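## Task

Pull the middle drawer of the narrow cabinet with three drawers fully open so it stays open by itself, and make sure every other drawer in the room ends fully closed. No cabinet may be shifted noticeably. The robot must not tip over or finish leaning, or the task fails. Anything that stays in place only because the robot is holding it does not count.

## Robot and tools

ROBOT. A Hello Robot Stretch 3 with a single arm. It has a two-wheel base (0.33 m long, 0.34 m wide) that can only drive straight or spin in place; it cannot slide sideways. Spins pivot about a point midway between the wheels, 0.05 m behind the front edge. A lift carries the arm up and down a mast, and the arm telescopes out to the robot's RIGHT, so reaching further forward means driving the base. Fully retracted with the wrist folded, a spin sweeps a radius of 0.28 m; an unfolded level gripper reaches beyond that.

FRAMES. Base frame: origin on the floor between the drive wheels, x forward, y left, z up. hand_pose is reported in it, located where the closed fingertips meet. Odometry frame is the base frame at the start of the scene; heading is positive to the left, range -3.142 to 3.142.

execute_actions takes "actions", a list run in order; an empty list just returns the current state and images. Each action may contain "robot", "steps" (integer 1 to 450 control steps at 30 per second, default 1) and "until". {"steps": n} alone only waits. "robot" is one command, a list of up to 8 commands run in sequence (items may also be {"pause_s": s}, s up to 15), or {"stop": true}, which brakes everything and clears the queue.
A command can hold:
- "base": exactly one of {"translate_m": d} (straight drive, metres, forward positive, |d| at most 1) or {"rotate_rad": d} (spin, radians, left/counter-clockwise positive, |d| at most 3.2). Both are offsets from wherever the base is when that command begins.
- "joints": an object of absolute targets by name; unnamed joints keep their current targets. Ranges: lift_m 0 to 1.1 (arm height); arm_m 0 to 0.52 (extension); wrist_yaw_rad -1.345 to 4.42 (0 along the arm, positive toward the front, 3.0 folded over the base); wrist_pitch_rad -1.57 to 0.451 (0 level, negative tips down); wrist_roll_rad -2.911 to 2.911; gripper_m -0.089 to 0.179 (larger is wider; the real fingertip gap is a bit smaller, zero below 0.007); head_pan_rad -3.953 to 1.73 (0 forward, positive left, -1.57 looks along the arm); head_tilt_rad -1.53 to 0.419 (negative looks down).
- "contact_limits": {"arm_m": e}, effort percent 1 to 100 at which the arm's motion halts; smaller is gentler, too small halts instantly. It lasts until arm_m's next command.
Base and joint motions in one command start together and keep going across later actions. A new command takes over immediately and discards the rest of an older queue. In a queue, the next command starts only once the previous one ends "done" ("off_target" also counts for base and gripper).
"until" ends an action early. {"robot": {"status": "ended"}} fires once nothing is moving and no queue runs. You can also test fields, e.g. {"robot": {"arm_m": [">", 0.3], "base_status": ["!=", "moving"]}}; numbers use =, !=, <, <=, >, >= and are compared at printed precision. {"any": {"status": "ended"}} fires when the first motion ends. Any invalid value rejects the whole call, and nothing runs.

zoom_image: {"camera": one of "head_camera", "nav_camera", "wrist_camera", "region": [x0, y0, x1, y1]} in pixels of that camera's last image, origin top-left, at most 504 by 504.

finished_scene: {"scene": n}, the current scene number; it ends the scene for good after a hold and reports success, then gives the next task.

RESULTS. Each result is one instant, plus one image per camera. base_status shows progress and goal in brackets. joint_goals, joint_status, measured_speeds, motor_effort (percent, peak in brackets; biased and noisy), refusals, queue and queue_left. Status words: moving, done, off_target (stuck away from goal, still pushing), contact_stop (arm or lift pushed firmly and went slack), time_out, stopped, not_commanded, torque_fault (a wrist servo went limp for 10 s). Lines starting "refused:", "dropped:" or "replaced:" explain rejected goals, cancelled queue items and how a replaced motion ended. "robot.on_its_own" appears when the robot changed a goal, a joint is slack or off, a motor strains at rest, or base_tilt has drifted 3 degrees or more. lidar_m: 12 distances in 30-degree sectors, first straight ahead then counter-clockwise, at 0.17 m height. wrist_depth_mm and head_depth_mm: 7x7 median depths. base_odometry counts wheel turns, so slip looks like travel.

SPEED. The base goes fast only with lift_m under 0.30, arm_m under 0.03 and wrist_yaw_rad over 2.54; otherwise 0.10 m/s and 0.63 rad/s.

CAUTIONS. Fold or unfold the wrist only with lift_m 0.32 to 0.95, wrist_pitch_rad -0.4 and roll near 0; with yaw below -0.4 keep pitch at -0.5 or lower. Pushing on something rigid with the gripper higher than about 0.45 m can tip the robot; a second push after a contact_stop is riskier, and so is a raised contact limit. Do not drive while hooked on or pressing something immovable, and beware snagging, especially reversing. If tilted, reverse the last move in small steps, free the gripper, and lower lift_m to about 0.2. Avoid drops, slams, hard hits and long hard pushes. Wait for all motion to end before finishing, since drawers must stay put without the robot. Faster solutions are better.

Each tool is called after ">>>" as name(argument=value, ...), one argument or row to a line, values as JSON.

## Session

>>> execute_actions(
  actions=[],
)

Scene clock: 0.00 s.
robot.base_odometry: x=+0.000 y=+0.000 heading=+0.000 (m, m, rad; robot's odometry frame)
robot.turned_by_wheels: +0.000 (rad since the last result)
robot.turned_by_imu: +0.000 (rad since the last result)
robot.base_tilt: forward=+1.9 right=+0.8 (deg)
robot.lidar_m: 2.27 2.30 1.95 1.44 1.58 2.01 1.99 2.19 1.84 1.36 1.40 2.36
robot.head_depth_mm: 1736 2632 2653 2633 2624 2584 2217 / 1724 2661 2689 2720 2652 2660 2336 / 1785 2625 2784 2738 2724 2713 2351 / 1775 2579 2816 2794 2790 2793 2374 / 1763 2553 2854 2870 2825 2803 2406 / 1736 2534 2928 2937 2893 2175 2157 / 1740 2507 2989 2984 2980 2201 2176
robot.base_status: not_commanded
robot.joint_positions: lift_m=+0.594 arm_m=-0.001 wrist_yaw_rad=+2.852 wrist_pitch_rad=-0.459 wrist_roll_rad=-0.014 gripper_m=+0.037 head_pan_rad=-0.018 head_tilt_rad=+0.008
robot.joint_goals: lift_m=+0.594 arm_m=-0.001 wrist_yaw_rad=+2.852 wrist_pitch_rad=-0.459 wrist_roll_rad=-0.014 gripper_m=+0.037 head_pan_rad=-0.018 head_tilt_rad=+0.008
robot.joint_status: lift_m=not_commanded arm_m=not_commanded wrist_yaw_rad=not_commanded wrist_pitch_rad=not_commanded wrist_roll_rad=not_commanded gripper_m=not_commanded head_pan_rad=not_commanded head_tilt_rad=not_commanded
robot.measured_speeds: translate_m=+0.000 rotate_rad=+0.000 lift_m=+0.000 arm_m=+0.000 wrist_yaw_rad=+0.000 wrist_pitch_rad=+0.000 wrist_roll_rad=+0.000 head_pan_rad=+0.000 head_tilt_rad=+0.000
robot: refusals=0 queue=idle queue_left=0
robot.motor_effort: left_wheel=+0 right_wheel=+0 lift_m=+18 arm_m=+1 wrist_yaw_rad=+0 wrist_pitch_rad=+6 wrist_roll_rad=+0 gripper_m=+0 head_pan_rad=+0 head_tilt_rad=+3 (%)
robot.hand_pose: x=+0.0414 y=+0.0659 z=+0.5980 quat_wxyz=(+0.258, +0.700, +0.062, +0.663) (m; robot's base frame)
robot.wrist_depth_mm: - - - - - - - / - - - - - - - / - - - - - - - / - - - - - - - / 998 - - - - - - / 833 - 871 861 876 884 884 / 714 708 727 750 727 758 762
pictures: head_camera (sideways: a quarter turn clockwise sets it upright), nav_camera (sideways: a quarter turn counterclockwise sets it upright), wrist_camera
Images, in order (width x height): head_camera 896x504, nav_camera 672x504, wrist_camera 644x364.

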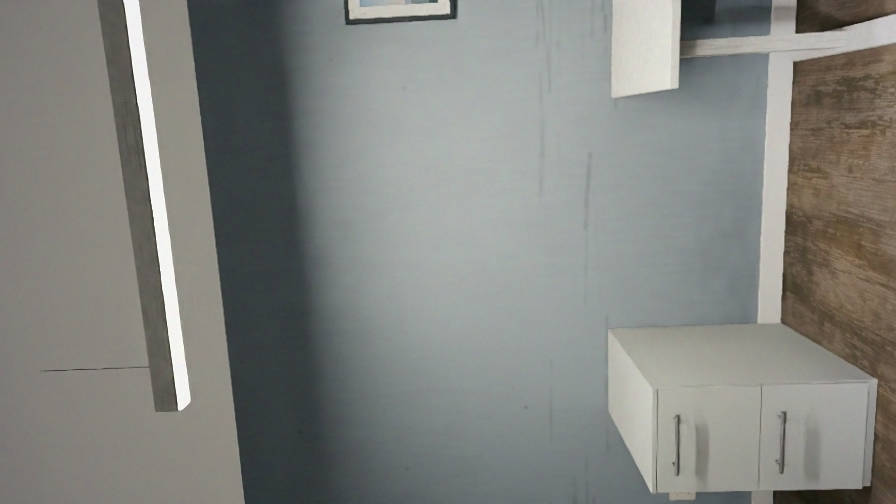

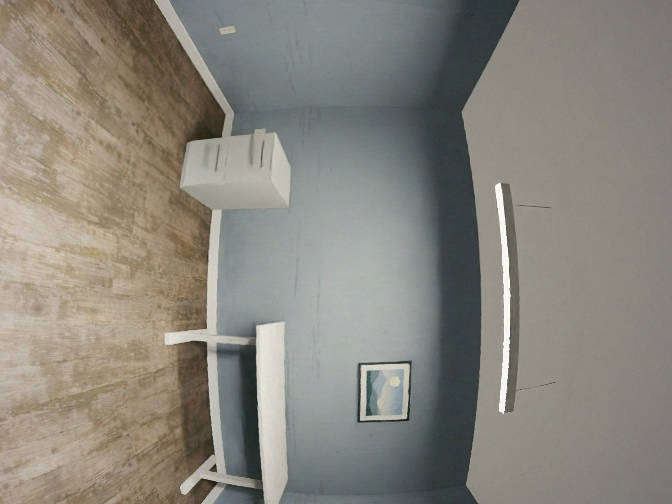

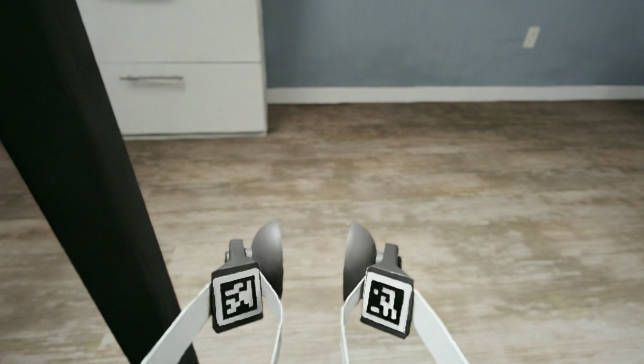

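>>> execute_actions(
  actions=[
    {"robot":{"joints":{"head_pan_rad":1.6,"head_tilt_rad":-0.4}},"steps":200,"until":{"robot":{"status":"ended"}}},
  ],
)

>>> execute_actions(
  actions=[
    {"robot":{"joints":{"head_pan_rad":-1.5,"head_tilt_rad":-0.4}},"steps":200,"until":{"robot":{"status":"ended"}}},
  ],
)

>>> execute_actions(
  actions=[
    {"robot":{"joints":{"head_pan_rad":-3.1,"head_tilt_rad":-0.4}},"steps":200,"until":{"robot":{"status":"ended"}}},
  ],
)

Scene clock: 1.50 s.
robot.base_odometry: x=+0.000 y=+0.000 heading=+0.000 (m, m, rad; robot's odometry frame)
robot.turned_by_wheels: +0.000 (rad since the last result)
robot.turned_by_imu: +0.000 (rad since the last result)
robot.base_tilt: forward=+2.1 right=+0.6 (deg)
robot.lidar_m: 2.27 2.30 1.95 1.44 1.58 2.01 1.99 2.19 1.85 1.36 1.40 2.36
robot.head_depth_mm: 1596 1687 1810 1943 2081 1763 1412 / 1620 1727 1831 1975 2087 1772 1419 / 1656 1773 1572 1501 1619 1715 1430 / 1684 1796 1630 1538 1663 1757 1441 / 1715 1848 1675 1575 1711 1816 1442 / 1752 1877 1735 1612 1761 1829 1449 / 1793 1931 1996 1655 1858 1893 -
robot.base_status: not_commanded
robot.joint_positions: lift_m=+0.594 arm_m=-0.001 wrist_yaw_rad=+2.852 wrist_pitch_rad=-0.459 wrist_roll_rad=-0.014 gripper_m=+0.037 head_pan_rad=+1.593 head_tilt_rad=-0.395
robot.joint_goals: lift_m=+0.594 arm_m=-0.001 wrist_yaw_rad=+2.852 wrist_pitch_rad=-0.459 wrist_roll_rad=-0.014 gripper_m=+0.037 head_pan_rad=+1.600 head_tilt_rad=-0.400
robot.joint_status: lift_m=not_commanded arm_m=not_commanded wrist_yaw_rad=not_commanded wrist_pitch_rad=not_commanded wrist_roll_rad=not_commanded gripper_m=not_commanded head_pan_rad=done head_tilt_rad=done
robot.measured_speeds: translate_m=+0.000 rotate_rad=+0.000 lift_m=+0.000 arm_m=+0.000 wrist_yaw_rad=+0.000 wrist_pitch_rad=+0.000 wrist_roll_rad=+0.000 head_pan_rad=+0.000 head_tilt_rad=+0.000
robot: refusals=0 queue=done queue_left=0
robot.motor_effort: left_wheel=+0(0) right_wheel=+0(0) lift_m=+19(18) arm_m=+1(0) wrist_yaw_rad=+0(1) wrist_pitch_rad=+6(6) wrist_roll_rad=+0(0) gripper_m=+0(0) head_pan_rad=+2(27) head_tilt_rad=-3(32) (%)
robot.hand_pose: x=+0.0414 y=+0.0659 z=+0.5980 quat_wxyz=(+0.258, +0.700, +0.062, +0.663) (m; robot's base frame)
robot.wrist_depth_mm: - - - - - - - / - - - - - - - / - - - - - - - / - - - - - - - / 993 - - - - - - / 835 - 879 856 883 873 890 / 723 706 711 747 739 756 765
pictures: head_camera (sideways: a quarter turn clockwise sets it upright), nav_camera (sideways: a quarter turn counterclockwise sets it upright), wrist_camera
Images, in order (width x height): head_camera 896x504, nav_camera 672x504, wrist_camera 644x364.

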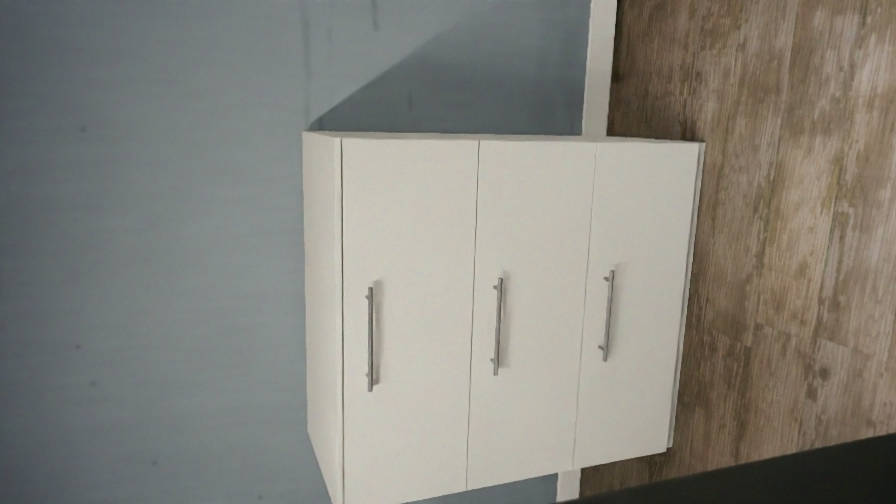

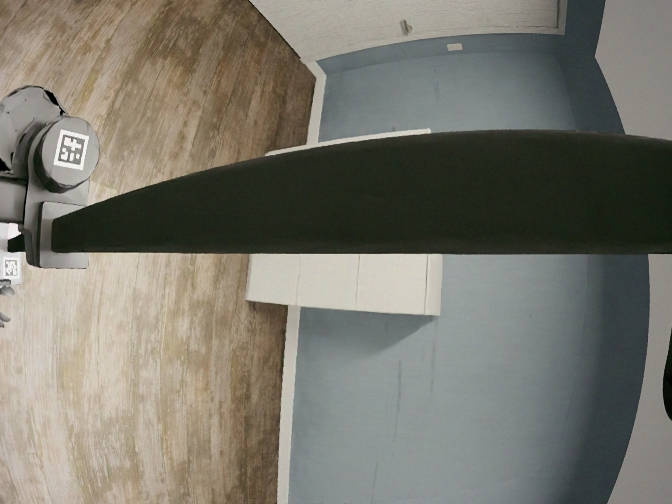

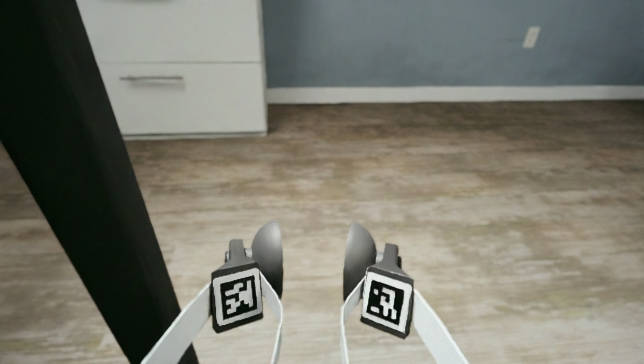

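Scene clock: 3.53 s.
robot.base_odometry: x=+0.000 y=+0.000 heading=+0.000 (m, m, rad; robot's odometry frame)
robot.turned_by_wheels: +0.000 (rad since the last result)
robot.turned_by_imu: +0.000 (rad since the last result)
robot.base_tilt: forward=+2.1 right=+0.8 (deg)
robot.lidar_m: 2.27 2.30 1.95 1.44 1.59 2.01 1.99 2.19 1.85 1.37 1.40 2.36
robot.head_depth_mm: 1501 1593 1717 1827 1967 1751 1415 / 1531 1647 1759 1884 2032 1767 1424 / 1577 1675 1812 1936 2092 1792 1424 / 1621 1733 1860 1984 1866 1727 1433 / 1665 1782 1921 2022 1581 1679 1451 / 1713 1836 1982 2125 1628 1725 1450 / 1755 1886 2036 2222 2336 1836 1459
robot.base_status: not_commanded
robot.joint_positions: lift_m=+0.594 arm_m=-0.001 wrist_yaw_rad=+2.852 wrist_pitch_rad=-0.459 wrist_roll_rad=-0.014 gripper_m=+0.037 head_pan_rad=-1.493 head_tilt_rad=-0.395
robot.joint_goals: lift_m=+0.594 arm_m=-0.001 wrist_yaw_rad=+2.852 wrist_pitch_rad=-0.459 wrist_roll_rad=-0.014 gripper_m=+0.037 head_pan_rad=-1.500 head_tilt_rad=-0.400
robot.joint_status: lift_m=not_commanded arm_m=not_commanded wrist_yaw_rad=not_commanded wrist_pitch_rad=not_commanded wrist_roll_rad=not_commanded gripper_m=not_commanded head_pan_rad=done head_tilt_rad=done
robot.measured_speeds: translate_m=+0.000 rotate_rad=+0.000 lift_m=+0.000 arm_m=+0.000 wrist_yaw_rad=+0.000 wrist_pitch_rad=+0.000 wrist_roll_rad=+0.000 head_pan_rad=+0.000 head_tilt_rad=+0.000
robot: refusals=0 queue=done queue_left=0
robot.motor_effort: left_wheel=+0(1) right_wheel=+0(0) lift_m=+18(19) arm_m=+1(0) wrist_yaw_rad=+0(0) wrist_pitch_rad=+6(6) wrist_roll_rad=+0(0) gripper_m=+0(0) head_pan_rad=-1(27) head_tilt_rad=-2(4) (%)
robot.hand_pose: x=+0.0414 y=+0.0659 z=+0.5980 quat_wxyz=(+0.258, +0.700, +0.062, +0.663) (m; robot's base frame)
robot.wrist_depth_mm: - - - - - - - / - - - - - - - / - - - - - - - / - - - - - - - / 977 - - - - - - / 837 - 884 864 873 885 893 / 722 703 721 737 744 761 763
pictures: head_camera (sideways: a quarter turn clockwise sets it upright), nav_camera (sideways: a quarter turn counterclockwise sets it upright), wrist_camera
Images, in order (width x height): head_camera 896x504, nav_camera 672x504, wrist_camera 644x364.

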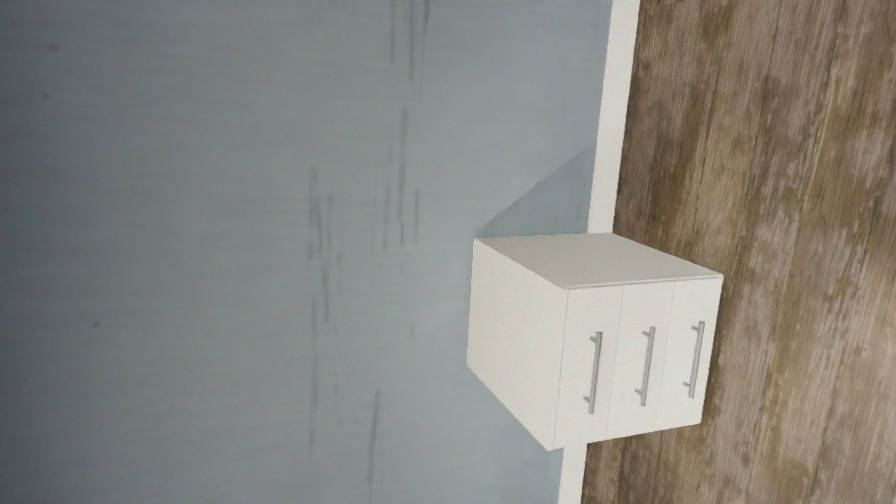

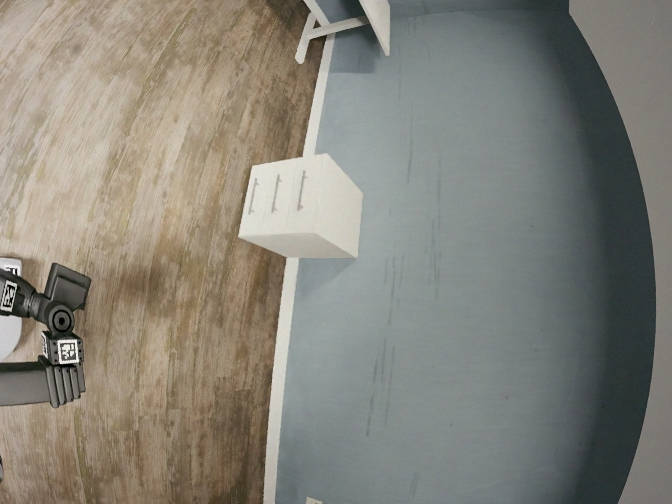

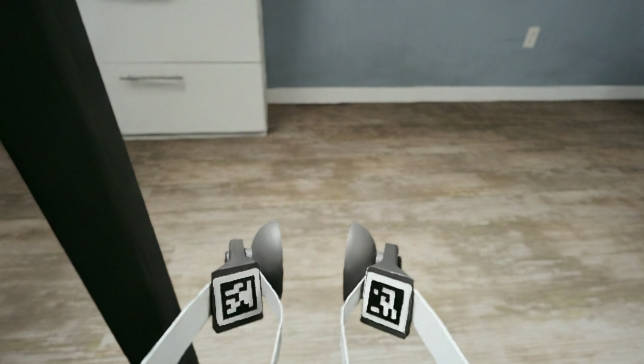

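Scene clock: 4.90 s.
robot.base_odometry: x=+0.000 y=+0.000 heading=+0.000 (m, m, rad; robot's odometry frame)
robot.turned_by_wheels: +0.000 (rad since the last result)
robot.turned_by_imu: +0.000 (rad since the last result)
robot.base_tilt: forward=+2.1 right=+0.7 (deg)
robot.lidar_m: 2.27 2.29 1.96 1.44 1.59 2.00 1.99 2.18 1.85 1.36 1.40 2.36
robot.head_depth_mm: 1643 1747 1868 2006 2127 1755 1419 / 1678 1791 1906 2053 2164 1774 1419 / 1716 1824 1966 2117 2250 1791 1428 / 1755 1882 2015 2174 2298 1794 1433 / 1786 1928 2062 2232 2341 1814 1447 / 1822 1972 2103 2303 2427 1843 1452 / 1877 2014 2204 2375 2504 1838 1469
robot.base_status: not_commanded
robot.joint_positions: lift_m=+0.594 arm_m=-0.001 wrist_yaw_rad=+2.852 wrist_pitch_rad=-0.459 wrist_roll_rad=-0.014 gripper_m=+0.037 head_pan_rad=-3.093 head_tilt_rad=-0.395
robot.joint_goals: lift_m=+0.594 arm_m=-0.001 wrist_yaw_rad=+2.852 wrist_pitch_rad=-0.459 wrist_roll_rad=-0.014 gripper_m=+0.037 head_pan_rad=-3.100 head_tilt_rad=-0.400
robot.joint_status: lift_m=not_commanded arm_m=not_commanded wrist_yaw_rad=not_commanded wrist_pitch_rad=not_commanded wrist_roll_rad=not_commanded gripper_m=not_commanded head_pan_rad=done head_tilt_rad=done
robot.measured_speeds: translate_m=+0.000 rotate_rad=+0.000 lift_m=+0.000 arm_m=+0.000 wrist_yaw_rad=+0.000 wrist_pitch_rad=+0.000 wrist_roll_rad=+0.000 head_pan_rad=+0.000 head_tilt_rad=+0.000
robot: refusals=0 queue=done queue_left=0
robot.motor_effort: left_wheel=+0(1) right_wheel=+0(0) lift_m=+18(18) arm_m=+1(1) wrist_yaw_rad=+0(0) wrist_pitch_rad=+6(6) wrist_roll_rad=+0(0) gripper_m=+0(0) head_pan_rad=-1(25) head_tilt_rad=-2(2) (%)
robot.hand_pose: x=+0.0414 y=+0.0659 z=+0.5980 quat_wxyz=(+0.258, +0.700, +0.062, +0.663) (m; robot's base frame)
robot.wrist_depth_mm: - - - - - - - / - - - - - - - / - - - - - - - / - - - - - - - / 973 - - - - - - / 828 - 886 858 878 876 893 / 734 708 723 749 732 752 767
pictures: head_camera (sideways: a quarter turn clockwise sets it upright), nav_camera (sideways: a quarter turn counterclockwise sets it upright), wrist_camera
Images, in order (width x height): head_camera 896x504, nav_camera 672x504, wrist_camera 644x364.

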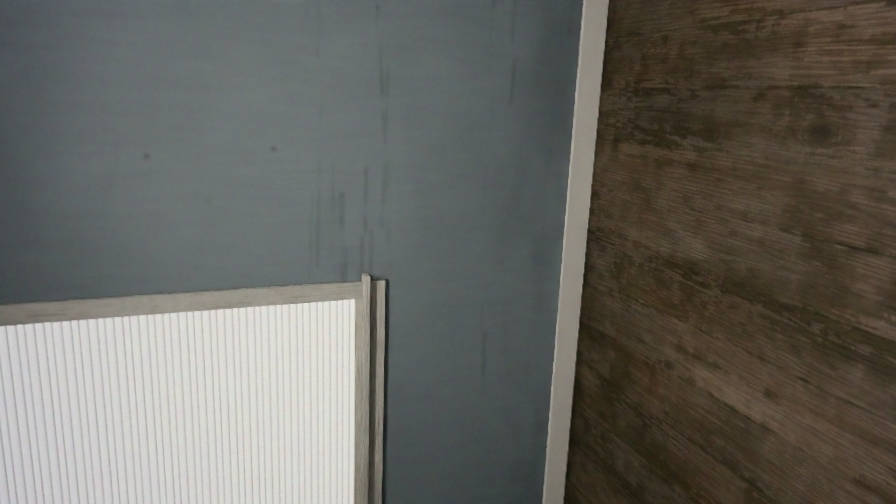

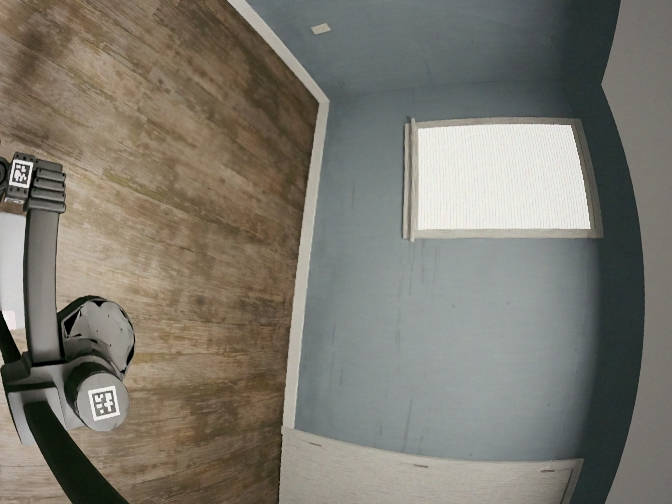

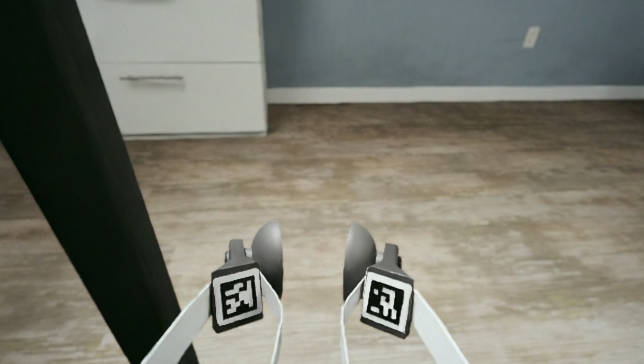

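>>> execute_actions(
  actions=[
    {"robot":[{"base":{"rotate_rad":-0.73},"joints":{"lift_m":0.28,"wrist_yaw_rad":3.0,"wrist_pitch_rad":-0.4,"head_pan_rad":-1.57,"head_tilt_rad":-0.8}},{"base":{"translate_m":0.75}},{"base":{"rotate_rad":0.54}},{"joints":{"lift_m":0.34}},{"joints":{"wrist_yaw_rad":0.0,"gripper_m":0.1}},{"joints":{"wrist_pitch_rad":0,"wrist_roll_rad":1.57,"lift_m":0.2}}],"steps":450,"until":{"robot":{"status":"ended"}}},
    {"steps":300,"until":{"robot":{"status":"ended"}}},
  ],
)

Scene clock: 21.70 s.
robot.base_odometry: x=+0.559 y=-0.500 heading=-0.190 (m, m, rad; robot's odometry frame)
robot.turned_by_wheels: -0.190 (rad since the last result)
robot.turned_by_imu: -0.195 (rad since the last result)
robot.base_tilt: forward=+2.0 right=+0.8 (deg)
robot.lidar_m: 1.72 1.94 2.02 2.34 2.25 2.74 2.62 2.11 1.50 0.87 0.89 1.97
robot.head_depth_mm: 1245 1415 1651 1816 1525 1295 1138 / 1235 1403 1633 1797 1529 1306 1141 / 1231 1402 1527 1219 1463 1315 1148 / 1233 1400 1413 1180 1415 1315 1151 / 1225 1390 1423 1199 1401 1326 1153 / 1220 1386 1571 1745 1568 1332 1160 / 1224 1378 1607 1804 1574 1339 1173
robot.base_status: done (rotate_rad +0.5399 of +0.5400)
robot.joint_positions: lift_m=+0.200 arm_m=-0.001 wrist_yaw_rad=+0.002 wrist_pitch_rad=-0.023 wrist_roll_rad=+1.568 gripper_m=+0.100 head_pan_rad=-1.577 head_tilt_rad=-0.790
robot.joint_goals: lift_m=+0.200 arm_m=-0.001 wrist_yaw_rad=+0.000 wrist_pitch_rad=+0.000 wrist_roll_rad=+1.570 gripper_m=+0.100 head_pan_rad=-1.570 head_tilt_rad=-0.800
robot.joint_status: lift_m=done arm_m=not_commanded wrist_yaw_rad=done wrist_pitch_rad=done wrist_roll_rad=done gripper_m=done head_pan_rad=done head_tilt_rad=done
robot.measured_speeds: translate_m=+0.000 rotate_rad=+0.000 lift_m=+0.000 arm_m=+0.000 wrist_yaw_rad=+0.000 wrist_pitch_rad=+0.000 wrist_roll_rad=+0.000 head_pan_rad=+0.000 head_tilt_rad=+0.000
robot: refusals=0 queue=done queue_left=0
robot.motor_effort: left_wheel=-2(13) right_wheel=+2(10) lift_m=+13(25) arm_m=+1(0) wrist_yaw_rad=-2(2) wrist_pitch_rad=+11(12) wrist_roll_rad=+1(3) gripper_m=+0(82) head_pan_rad=+3(26) head_tilt_rad=-6(34) (%)
robot.hand_pose: x=-0.0209 y=-0.3996 z=+0.3087 quat_wxyz=(+0.002, +0.001, -1.000, -0.012) (m; robot's base frame)
robot.wrist_depth_mm: - - - - - 530 354 / - - - - - 522 350 / - - 612 625 625 523 351 / - - 618 627 627 516 350 / - - 635 626 637 512 348 / - - 643 648 654 481 347 / - - - - 966 464 347
pictures: head_camera (sideways: a quarter turn clockwise sets it upright), nav_camera (sideways: a quarter turn counterclockwise sets it upright), wrist_camera
Images, in order (width x height): head_camera 896x504, nav_camera 672x504, wrist_camera 644x364.

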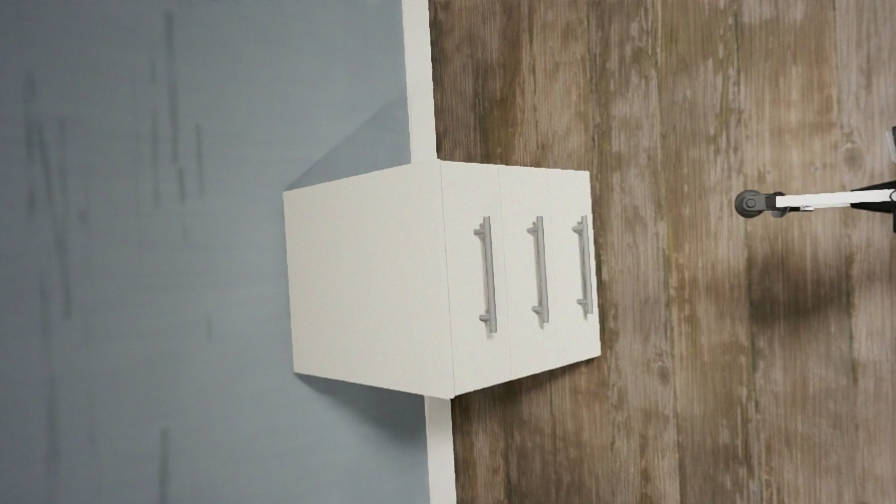

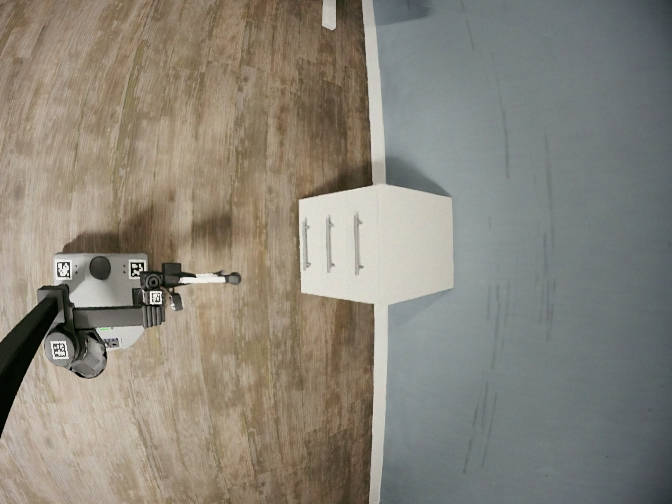

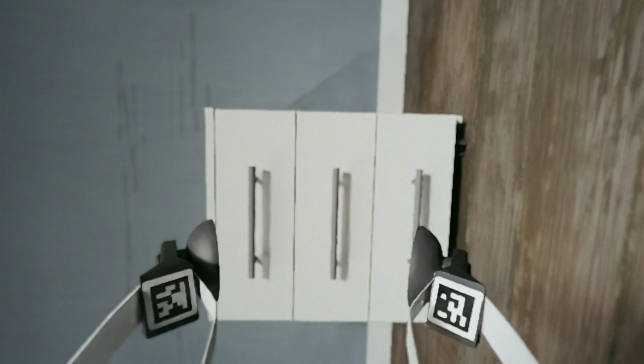

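>>> execute_actions(
  actions=[
    {"robot":{"base":{"translate_m":0.1},"joints":{"lift_m":0.17,"arm_m":0.3,"wrist_pitch_rad":0.02}},"steps":300,"until":{"robot":{"status":"ended"}}},
  ],
)

Scene clock: 25.13 s.
robot.base_odometry: x=+0.657 y=-0.519 heading=-0.190 (m, m, rad; robot's odometry frame)
robot.turned_by_wheels: +0.000 (rad since the last result)
robot.turned_by_imu: -0.001 (rad since the last result)
robot.base_tilt: forward=+2.3 right=+0.7 (deg)
robot.lidar_m: 1.62 1.88 1.88 2.34 2.26 2.86 2.73 2.10 1.50 0.87 1.47 1.92
robot.head_depth_mm: 1240 1408 1636 1798 1521 1294 1139 / 1238 1407 1598 1694 1495 1306 1139 / 1231 1399 1398 1177 1419 1373 1147 / 1221 1391 1408 1190 1404 1317 1150 / 1225 1383 1504 1199 1481 1329 1154 / 1218 1382 1598 1808 1563 1338 1163 / 1216 1375 1600 1801 1575 1342 1162
robot.base_status: done (translate_m +0.1000 of +0.1000)
robot.joint_positions: lift_m=+0.170 arm_m=+0.300 wrist_yaw_rad=+0.001 wrist_pitch_rad=-0.002 wrist_roll_rad=+1.569 gripper_m=+0.100 head_pan_rad=-1.577 head_tilt_rad=-0.790
robot.joint_goals: lift_m=+0.170 arm_m=+0.300 wrist_yaw_rad=+0.000 wrist_pitch_rad=+0.020 wrist_roll_rad=+1.570 gripper_m=+0.100 head_pan_rad=-1.570 head_tilt_rad=-0.800
robot.joint_status: lift_m=done arm_m=done wrist_yaw_rad=done wrist_pitch_rad=done wrist_roll_rad=done gripper_m=done head_pan_rad=done head_tilt_rad=done
robot.measured_speeds: translate_m=+0.000 rotate_rad=+0.000 lift_m=+0.000 arm_m=+0.000 wrist_yaw_rad=+0.000 wrist_pitch_rad=+0.000 wrist_roll_rad=+0.000 head_pan_rad=+0.000 head_tilt_rad=+0.000
robot: refusals=0 queue=done queue_left=0
robot.motor_effort: left_wheel=-2(5) right_wheel=+2(7) lift_m=+13(14) arm_m=+2(4) wrist_yaw_rad=-1(2) wrist_pitch_rad=+11(14) wrist_roll_rad=+1(1) gripper_m=+0(0) head_pan_rad=+2(2) head_tilt_rad=-5(6) (%)
robot.hand_pose: x=-0.0211 y=-0.7009 z=+0.2841 quat_wxyz=(+0.001, +0.000, -1.000, -0.002) (m; robot's base frame)
robot.wrist_depth_mm: 843 306 305 305 305 304 308 / 850 311 310 312 310 310 312 / 860 315 316 314 315 314 313 / 866 320 322 319 322 321 321 / 897 326 326 327 326 323 323 / 918 332 334 330 332 329 320 / 920 339 338 338 340 339 320
pictures: head_camera (sideways: a quarter turn clockwise sets it upright), nav_camera (sideways: a quarter turn counterclockwise sets it upright), wrist_camera
Images, in order (width x height): head_camera 896x504, nav_camera 672x504, wrist_camera 644x364.

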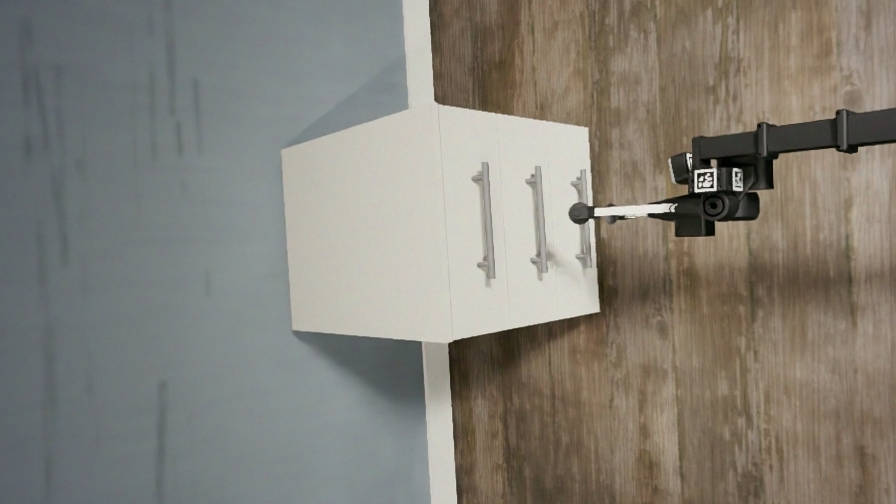

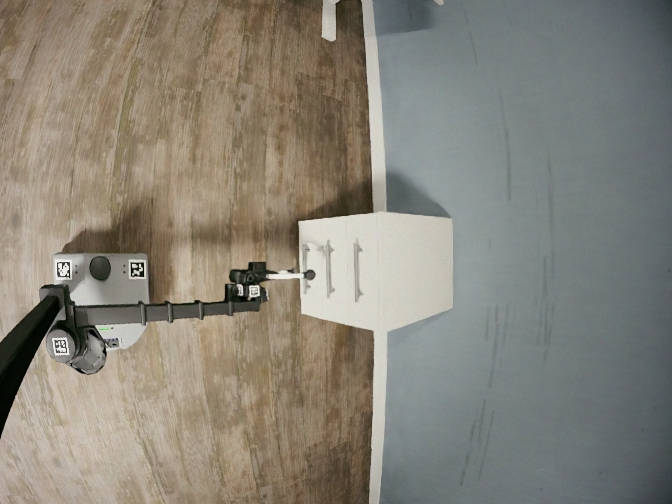

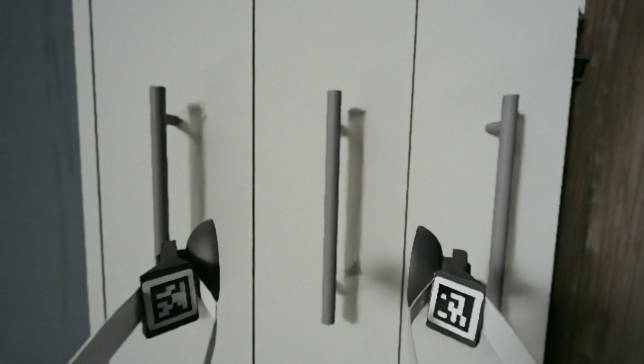

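>>> execute_actions(
  actions=[
    {"robot":{"joints":{"lift_m":0.158,"arm_m":0.41,"gripper_m":0.07},"contact_limits":{"arm_m":15}},"steps":300,"until":{"robot":{"status":"ended"}}},
  ],
)

Scene clock: 27.13 s.
robot.base_odometry: x=+0.657 y=-0.519 heading=-0.190 (m, m, rad; robot's odometry frame)
robot.turned_by_wheels: +0.000 (rad since the last result)
robot.turned_by_imu: +0.000 (rad since the last result)
robot.base_tilt: forward=+2.1 right=+0.8 (deg)
robot.lidar_m: 1.62 1.88 1.88 2.35 2.26 2.84 2.72 2.10 1.49 0.87 1.47 1.92
robot.head_depth_mm: 1235 1416 1636 1805 1517 1303 1137 / 1235 1402 1592 1690 1484 1309 1143 / 1226 1401 1402 1178 1396 1266 1147 / 1222 1391 1411 1178 1401 1318 1149 / 1219 1387 1502 1197 1477 1324 1157 / 1217 1381 1604 1817 1567 1331 1163 / 1214 1376 1596 1816 1588 1343 1164
robot.base_status: done (translate_m +0.1000 of +0.1000)
robot.joint_positions: lift_m=+0.158 arm_m=+0.410 wrist_yaw_rad=+0.001 wrist_pitch_rad=-0.002 wrist_roll_rad=+1.569 gripper_m=+0.070 head_pan_rad=-1.577 head_tilt_rad=-0.790
robot.joint_goals: lift_m=+0.158 arm_m=+0.410 wrist_yaw_rad=+0.000 wrist_pitch_rad=+0.020 wrist_roll_rad=+1.570 gripper_m=+0.070 head_pan_rad=-1.570 head_tilt_rad=-0.800
robot.joint_status: lift_m=done arm_m=done wrist_yaw_rad=done wrist_pitch_rad=done wrist_roll_rad=done gripper_m=done head_pan_rad=done head_tilt_rad=done
robot.measured_speeds: translate_m=+0.000 rotate_rad=+0.000 lift_m=+0.000 arm_m=+0.000 wrist_yaw_rad=+0.000 wrist_pitch_rad=+0.000 wrist_roll_rad=+0.000 head_pan_rad=+0.000 head_tilt_rad=+0.000
robot: refusals=0 queue=done queue_left=0
robot.motor_effort: left_wheel=-2(2) right_wheel=+2(2) lift_m=+14(13) arm_m=+3(2) wrist_yaw_rad=-1(1) wrist_pitch_rad=+11(11) wrist_roll_rad=+1(1) gripper_m=-1(78) head_pan_rad=+3(3) head_tilt_rad=-6(6) (%)
robot.contact_limits: arm_m 15 (drawing in: default 17, maximum 28; extending or still: default 25, maximum 40)
robot.hand_pose: x=-0.0211 y=-0.8109 z=+0.2721 quat_wxyz=(+0.001, +0.000, -1.000, -0.002) (m; robot's base frame)
robot.wrist_depth_mm: 201 201 201 201 201 201 201 / 204 204 204 203 204 204 203 / 207 208 208 207 208 208 202 / 211 211 211 210 211 210 211 / 214 215 214 215 214 215 214 / 217 218 218 217 218 218 218 / 215 222 223 221 222 221 222
pictures: head_camera (sideways: a quarter turn clockwise sets it upright), nav_camera (sideways: a quarter turn counterclockwise sets it upright), wrist_camera
Images, in order (width x height): head_camera 896x504, nav_camera 672x504, wrist_camera 644x364.

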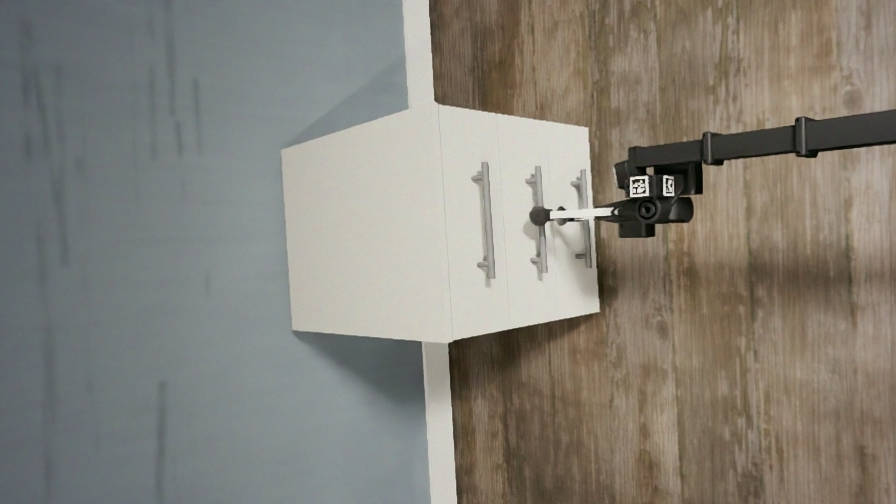

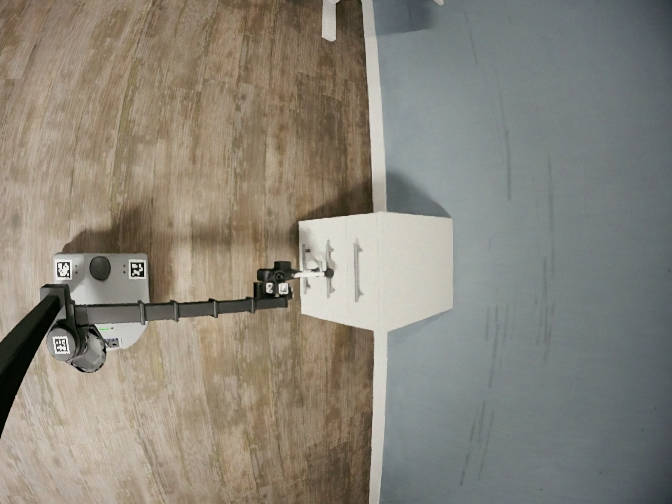

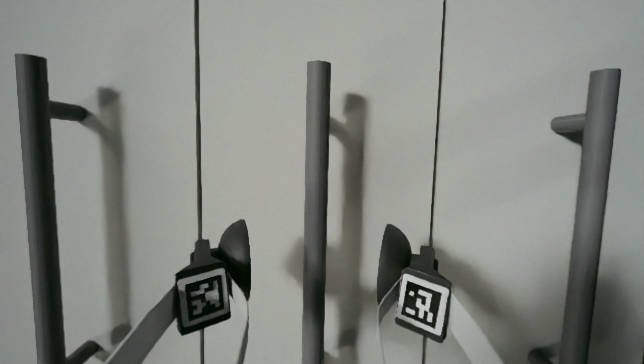

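>>> execute_actions(
  actions=[
    {"robot":[{"joints":{"arm_m":0.435},"contact_limits":{"arm_m":12}},{"joints":{"gripper_m":-0.03}},{"joints":{"arm_m":0.38}}],"steps":300,"until":{"robot":{"status":"ended"}}},
  ],
)

Scene clock: 30.83 s.
robot.base_odometry: x=+0.657 y=-0.519 heading=-0.190 (m, m, rad; robot's odometry frame)
robot.turned_by_wheels: +0.000 (rad since the last result)
robot.turned_by_imu: -0.001 (rad since the last result)
robot.base_tilt: forward=+2.0 right=+0.7 (deg)
robot.lidar_m: 1.62 1.88 1.88 2.34 2.26 2.85 2.72 2.11 1.50 0.87 1.47 1.92
robot.head_depth_mm: 1243 1415 1636 1809 1520 1304 1136 / 1234 1403 1604 1692 1484 1309 1145 / 1228 1398 1396 1174 1419 1263 1145 / 1229 1386 1405 1185 1419 1315 1151 / 1217 1383 1510 1198 1484 1324 1158 / 1219 1383 1599 1811 1570 1331 1164 / 1218 1376 1601 1804 1573 1341 1169
robot.base_status: done (translate_m +0.1000 of +0.1000)
robot.joint_positions: lift_m=+0.158 arm_m=+0.380 wrist_yaw_rad=+0.001 wrist_pitch_rad=+0.000 wrist_roll_rad=+1.569 gripper_m=-0.029 head_pan_rad=-1.577 head_tilt_rad=-0.790
robot.joint_goals: lift_m=+0.158 arm_m=+0.380 wrist_yaw_rad=+0.000 wrist_pitch_rad=+0.020 wrist_roll_rad=+1.570 gripper_m=-0.030 head_pan_rad=-1.570 head_tilt_rad=-0.800
robot.joint_status: lift_m=done arm_m=done wrist_yaw_rad=done wrist_pitch_rad=done wrist_roll_rad=done gripper_m=done head_pan_rad=done head_tilt_rad=done
robot.measured_speeds: translate_m=+0.000 rotate_rad=+0.000 lift_m=+0.000 arm_m=+0.000 wrist_yaw_rad=+0.000 wrist_pitch_rad=+0.000 wrist_roll_rad=+0.000 head_pan_rad=+0.000 head_tilt_rad=+0.000
robot: refusals=0 queue=done queue_left=0
robot.motor_effort: left_wheel=-2(2) right_wheel=+2(2) lift_m=+14(13) arm_m=-1(5) wrist_yaw_rad=+0(1) wrist_pitch_rad=+10(11) wrist_roll_rad=+1(1) gripper_m=-11(89) head_pan_rad=+3(3) head_tilt_rad=-5(6) (%)
robot.hand_pose: x=-0.0212 y=-0.7815 z=+0.2727 quat_wxyz=(+0.001, +0.000, -1.000, +0.000) (m; robot's base frame)
robot.wrist_depth_mm: 230 230 230 229 229 229 229 / 232 232 233 233 234 232 232 / 235 236 237 236 236 235 235 / 239 241 240 240 240 239 240 / 244 245 246 244 245 245 245 / 248 249 249 - 248 249 249 / 253 253 254 254 255 251 255
pictures: head_camera (sideways: a quarter turn clockwise sets it upright), nav_camera (sideways: a quarter turn counterclockwise sets it upright), wrist_camera
Images, in order (width x height): head_camera 896x504, nav_camera 672x504, wrist_camera 644x364.

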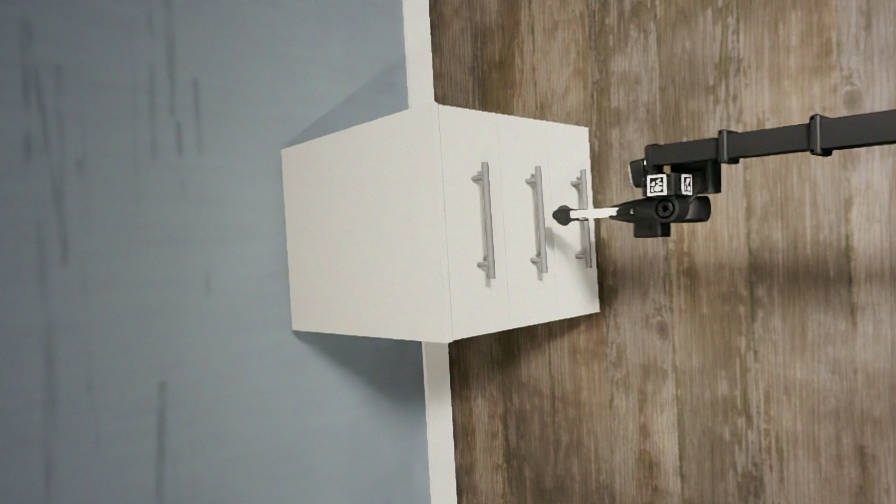

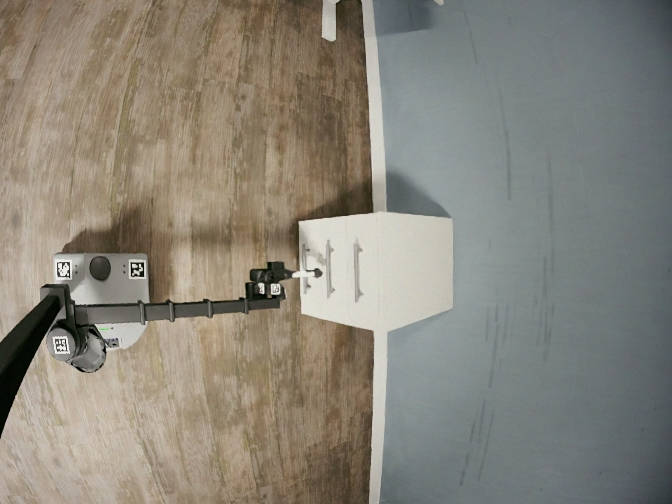

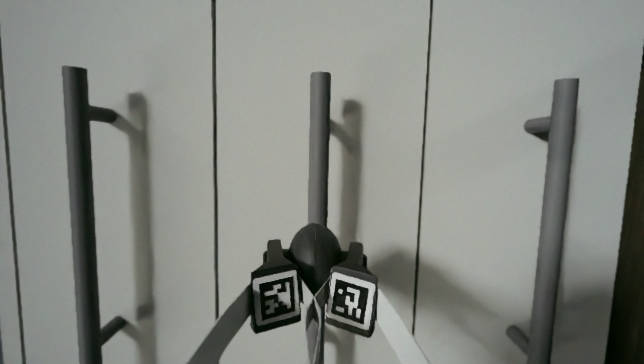

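Slipped or missed. Go deeper, squeeze harder.

>>> execute_actions(
  actions=[
    {"robot":[{"joints":{"gripper_m":0.05}},{"joints":{"arm_m":0.47},"contact_limits":{"arm_m":10}}],"steps":300,"until":{"robot":{"status":"ended"}}},
    {"robot":{"joints":{"gripper_m":-0.06}},"steps":100,"until":{"robot":{"status":"ended"}}},
  ],
)

Scene clock: 34.90 s.
robot.base_odometry: x=+0.657 y=-0.519 heading=-0.190 (m, m, rad; robot's odometry frame)
robot.turned_by_wheels: +0.000 (rad since the last result)
robot.turned_by_imu: -0.001 (rad since the last result)
robot.base_tilt: forward=+2.1 right=+0.6 (deg)
robot.lidar_m: 1.62 1.88 1.88 2.34 2.26 2.85 2.72 2.11 1.50 0.87 1.48 1.93
robot.head_depth_mm: 1241 1410 1646 1809 1519 1301 1133 / 1230 1398 1594 1698 1498 1305 1143 / 1226 1397 1404 1179 1374 1291 1146 / 1230 1398 1415 1183 1406 1318 1147 / 1219 1390 1508 1200 1481 1324 1153 / 1217 1383 1601 1803 1568 1336 1166 / 1217 1377 1586 1809 1569 1339 1166
robot.base_status: done (translate_m +0.1000 of +0.1000)
robot.joint_positions: lift_m=+0.158 arm_m=+0.445 wrist_yaw_rad=+0.000 wrist_pitch_rad=+0.000 wrist_roll_rad=+1.569 gripper_m=-0.059 head_pan_rad=-1.577 head_tilt_rad=-0.791
robot.joint_goals: lift_m=+0.158 arm_m=+0.445 wrist_yaw_rad=+0.000 wrist_pitch_rad=+0.020 wrist_roll_rad=+1.570 gripper_m=-0.060 head_pan_rad=-1.570 head_tilt_rad=-0.800
robot.joint_status: lift_m=done arm_m=contact_stop wrist_yaw_rad=done wrist_pitch_rad=done wrist_roll_rad=done gripper_m=done head_pan_rad=done head_tilt_rad=done
robot.measured_speeds: translate_m=+0.000 rotate_rad=+0.000 lift_m=+0.000 arm_m=+0.000 wrist_yaw_rad=+0.000 wrist_pitch_rad=+0.000 wrist_roll_rad=+0.000 head_pan_rad=+0.000 head_tilt_rad=+0.000
robot: refusals=0 queue=done queue_left=0
robot.on_its_own: arm_m is slack since a contact_stop, until your next command for it (your +0.470 is given up)
robot.motor_effort: left_wheel=-1(4) right_wheel=+1(5) lift_m=+14(15) arm_m=+0(7) wrist_yaw_rad=+0(2) wrist_pitch_rad=+9(19) wrist_roll_rad=+1(1) gripper_m=-27(98) head_pan_rad=+3(3) head_tilt_rad=-5(5) (%)
robot.contact_limits: arm_m 10 (drawing in: default 17, maximum 28; extending or still: default 25, maximum 40)
robot.hand_pose: x=-0.0214 y=-0.8462 z=+0.2727 quat_wxyz=(+0.001, +0.000, -1.000, +0.000) (m; robot's base frame)
robot.wrist_depth_mm: 168 168 167 167 167 168 168 / 171 171 169 169 169 170 171 / 174 174 172 172 172 173 173 / 176 177 175 175 175 176 176 / 179 179 178 159 178 179 179 / 183 183 181 142 181 182 181 / 185 186 185 184 184 185 185
pictures: head_camera (sideways: a quarter turn clockwise sets it upright), nav_camera (sideways: a quarter turn counterclockwise sets it upright), wrist_camera
Images, in order (width x height): head_camera 896x504, nav_camera 672x504, wrist_camera 644x364.

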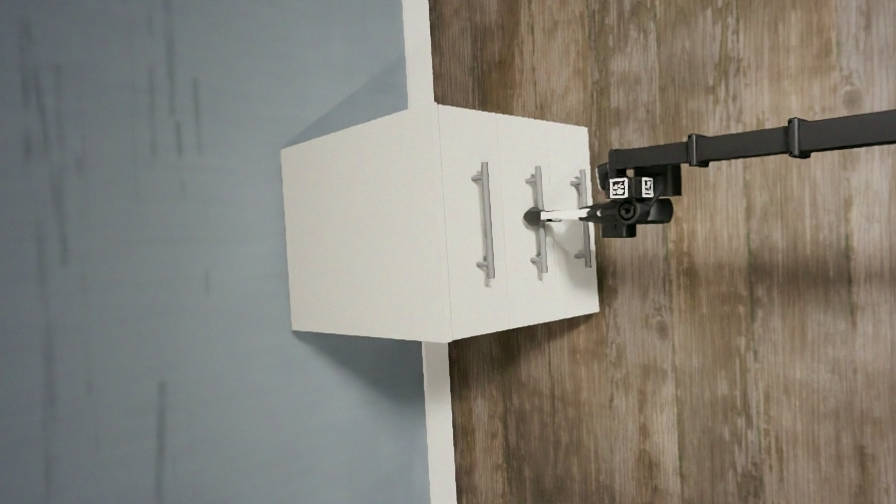

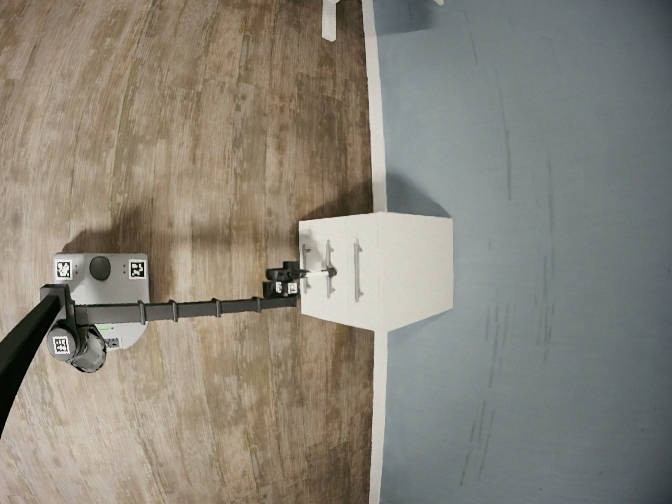

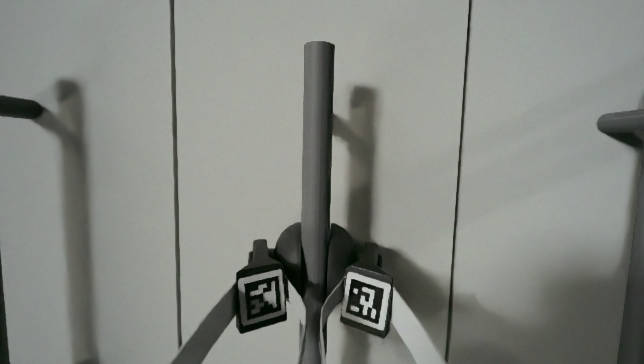

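>>> execute_actions(
  actions=[
    {"robot":{"joints":{"arm_m":0.40}},"steps":100,"until":{"robot":{"status":"ended"}}},
  ],
)

Scene clock: 36.23 s.
robot.base_odometry: x=+0.657 y=-0.519 heading=-0.190 (m, m, rad; robot's odometry frame)
robot.turned_by_wheels: +0.000 (rad since the last result)
robot.turned_by_imu: +0.000 (rad since the last result)
robot.base_tilt: forward=+2.0 right=+0.7 (deg)
robot.lidar_m: 1.62 1.88 1.87 2.35 2.26 2.85 2.72 2.11 1.50 0.87 1.47 1.92
robot.head_depth_mm: 1241 1410 1638 1807 1518 1301 1138 / 1236 1400 1585 1694 1484 1308 1145 / 1231 1393 1402 1179 1304 1264 1145 / 1225 1395 1413 1182 1412 1319 1148 / 1224 1383 1508 1200 1481 1327 1159 / 1221 1380 1598 1810 1565 1333 1161 / 1215 1374 1588 1813 1584 1340 1170
robot.base_status: done (translate_m +0.1000 of +0.1000)
robot.joint_positions: lift_m=+0.158 arm_m=+0.401 wrist_yaw_rad=-0.006 wrist_pitch_rad=+0.001 wrist_roll_rad=+1.569 gripper_m=-0.053 head_pan_rad=-1.577 head_tilt_rad=-0.791
robot.joint_goals: lift_m=+0.158 arm_m=+0.400 wrist_yaw_rad=+0.000 wrist_pitch_rad=+0.020 wrist_roll_rad=+1.570 gripper_m=-0.054 head_pan_rad=-1.570 head_tilt_rad=-0.800
robot.joint_status: lift_m=done arm_m=done wrist_yaw_rad=done wrist_pitch_rad=done wrist_roll_rad=done gripper_m=done head_pan_rad=done head_tilt_rad=done
robot.measured_speeds: translate_m=+0.000 rotate_rad=+0.000 lift_m=+0.000 arm_m=+0.000 wrist_yaw_rad=+0.000 wrist_pitch_rad=+0.000 wrist_roll_rad=+0.000 head_pan_rad=+0.000 head_tilt_rad=+0.000
robot: refusals=0 queue=done queue_left=0
robot.on_its_own: gripper_m is held at -0.054, not at your -0.060, by its stall guard, which is still easing
robot.motor_effort: left_wheel=-3(3) right_wheel=+4(4) lift_m=+14(14) arm_m=-4(5) wrist_yaw_rad=+7(7) wrist_pitch_rad=+9(10) wrist_roll_rad=+1(1) gripper_m=-24(27) head_pan_rad=+2(2) head_tilt_rad=-5(6) (%)
robot.hand_pose: x=-0.0228 y=-0.8018 z=+0.2728 quat_wxyz=(+0.001, -0.003, -1.000, +0.000) (m; robot's base frame)
robot.wrist_depth_mm: 212 212 168 168 167 211 211 / 213 214 170 169 170 214 214 / 205 217 173 172 172 217 215 / 220 221 175 175 175 221 220 / 194 225 178 159 178 225 224 / 227 229 181 143 181 228 227 / 231 232 185 184 185 232 230
pictures: head_camera (sideways: a quarter turn clockwise sets it upright), nav_camera (sideways: a quarter turn counterclockwise sets it upright), wrist_camera
Images, in order (width x height): head_camera 896x504, nav_camera 672x504, wrist_camera 644x364.

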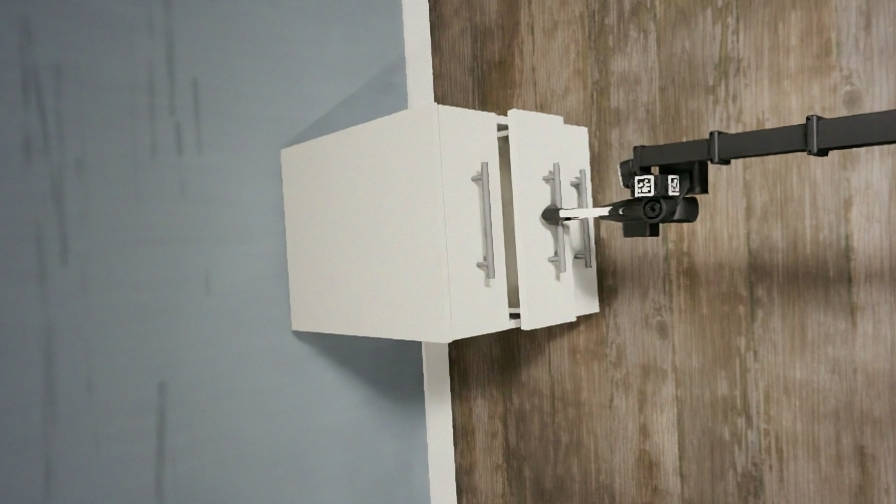

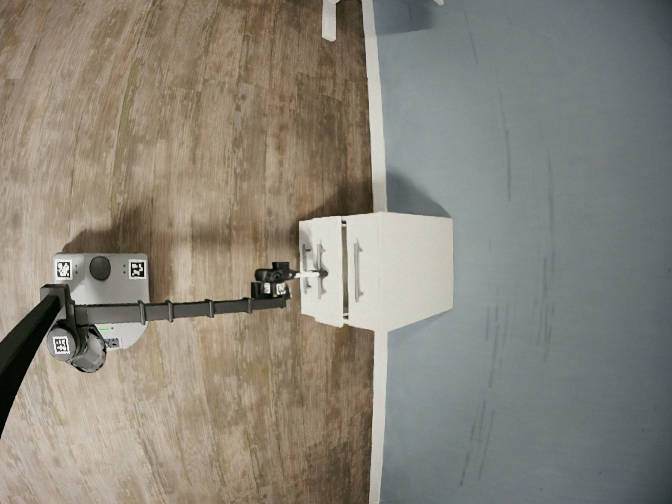

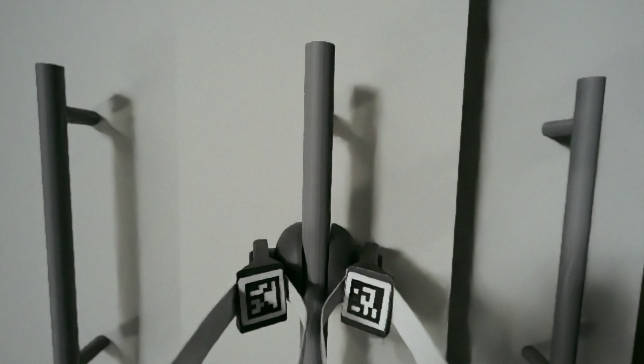

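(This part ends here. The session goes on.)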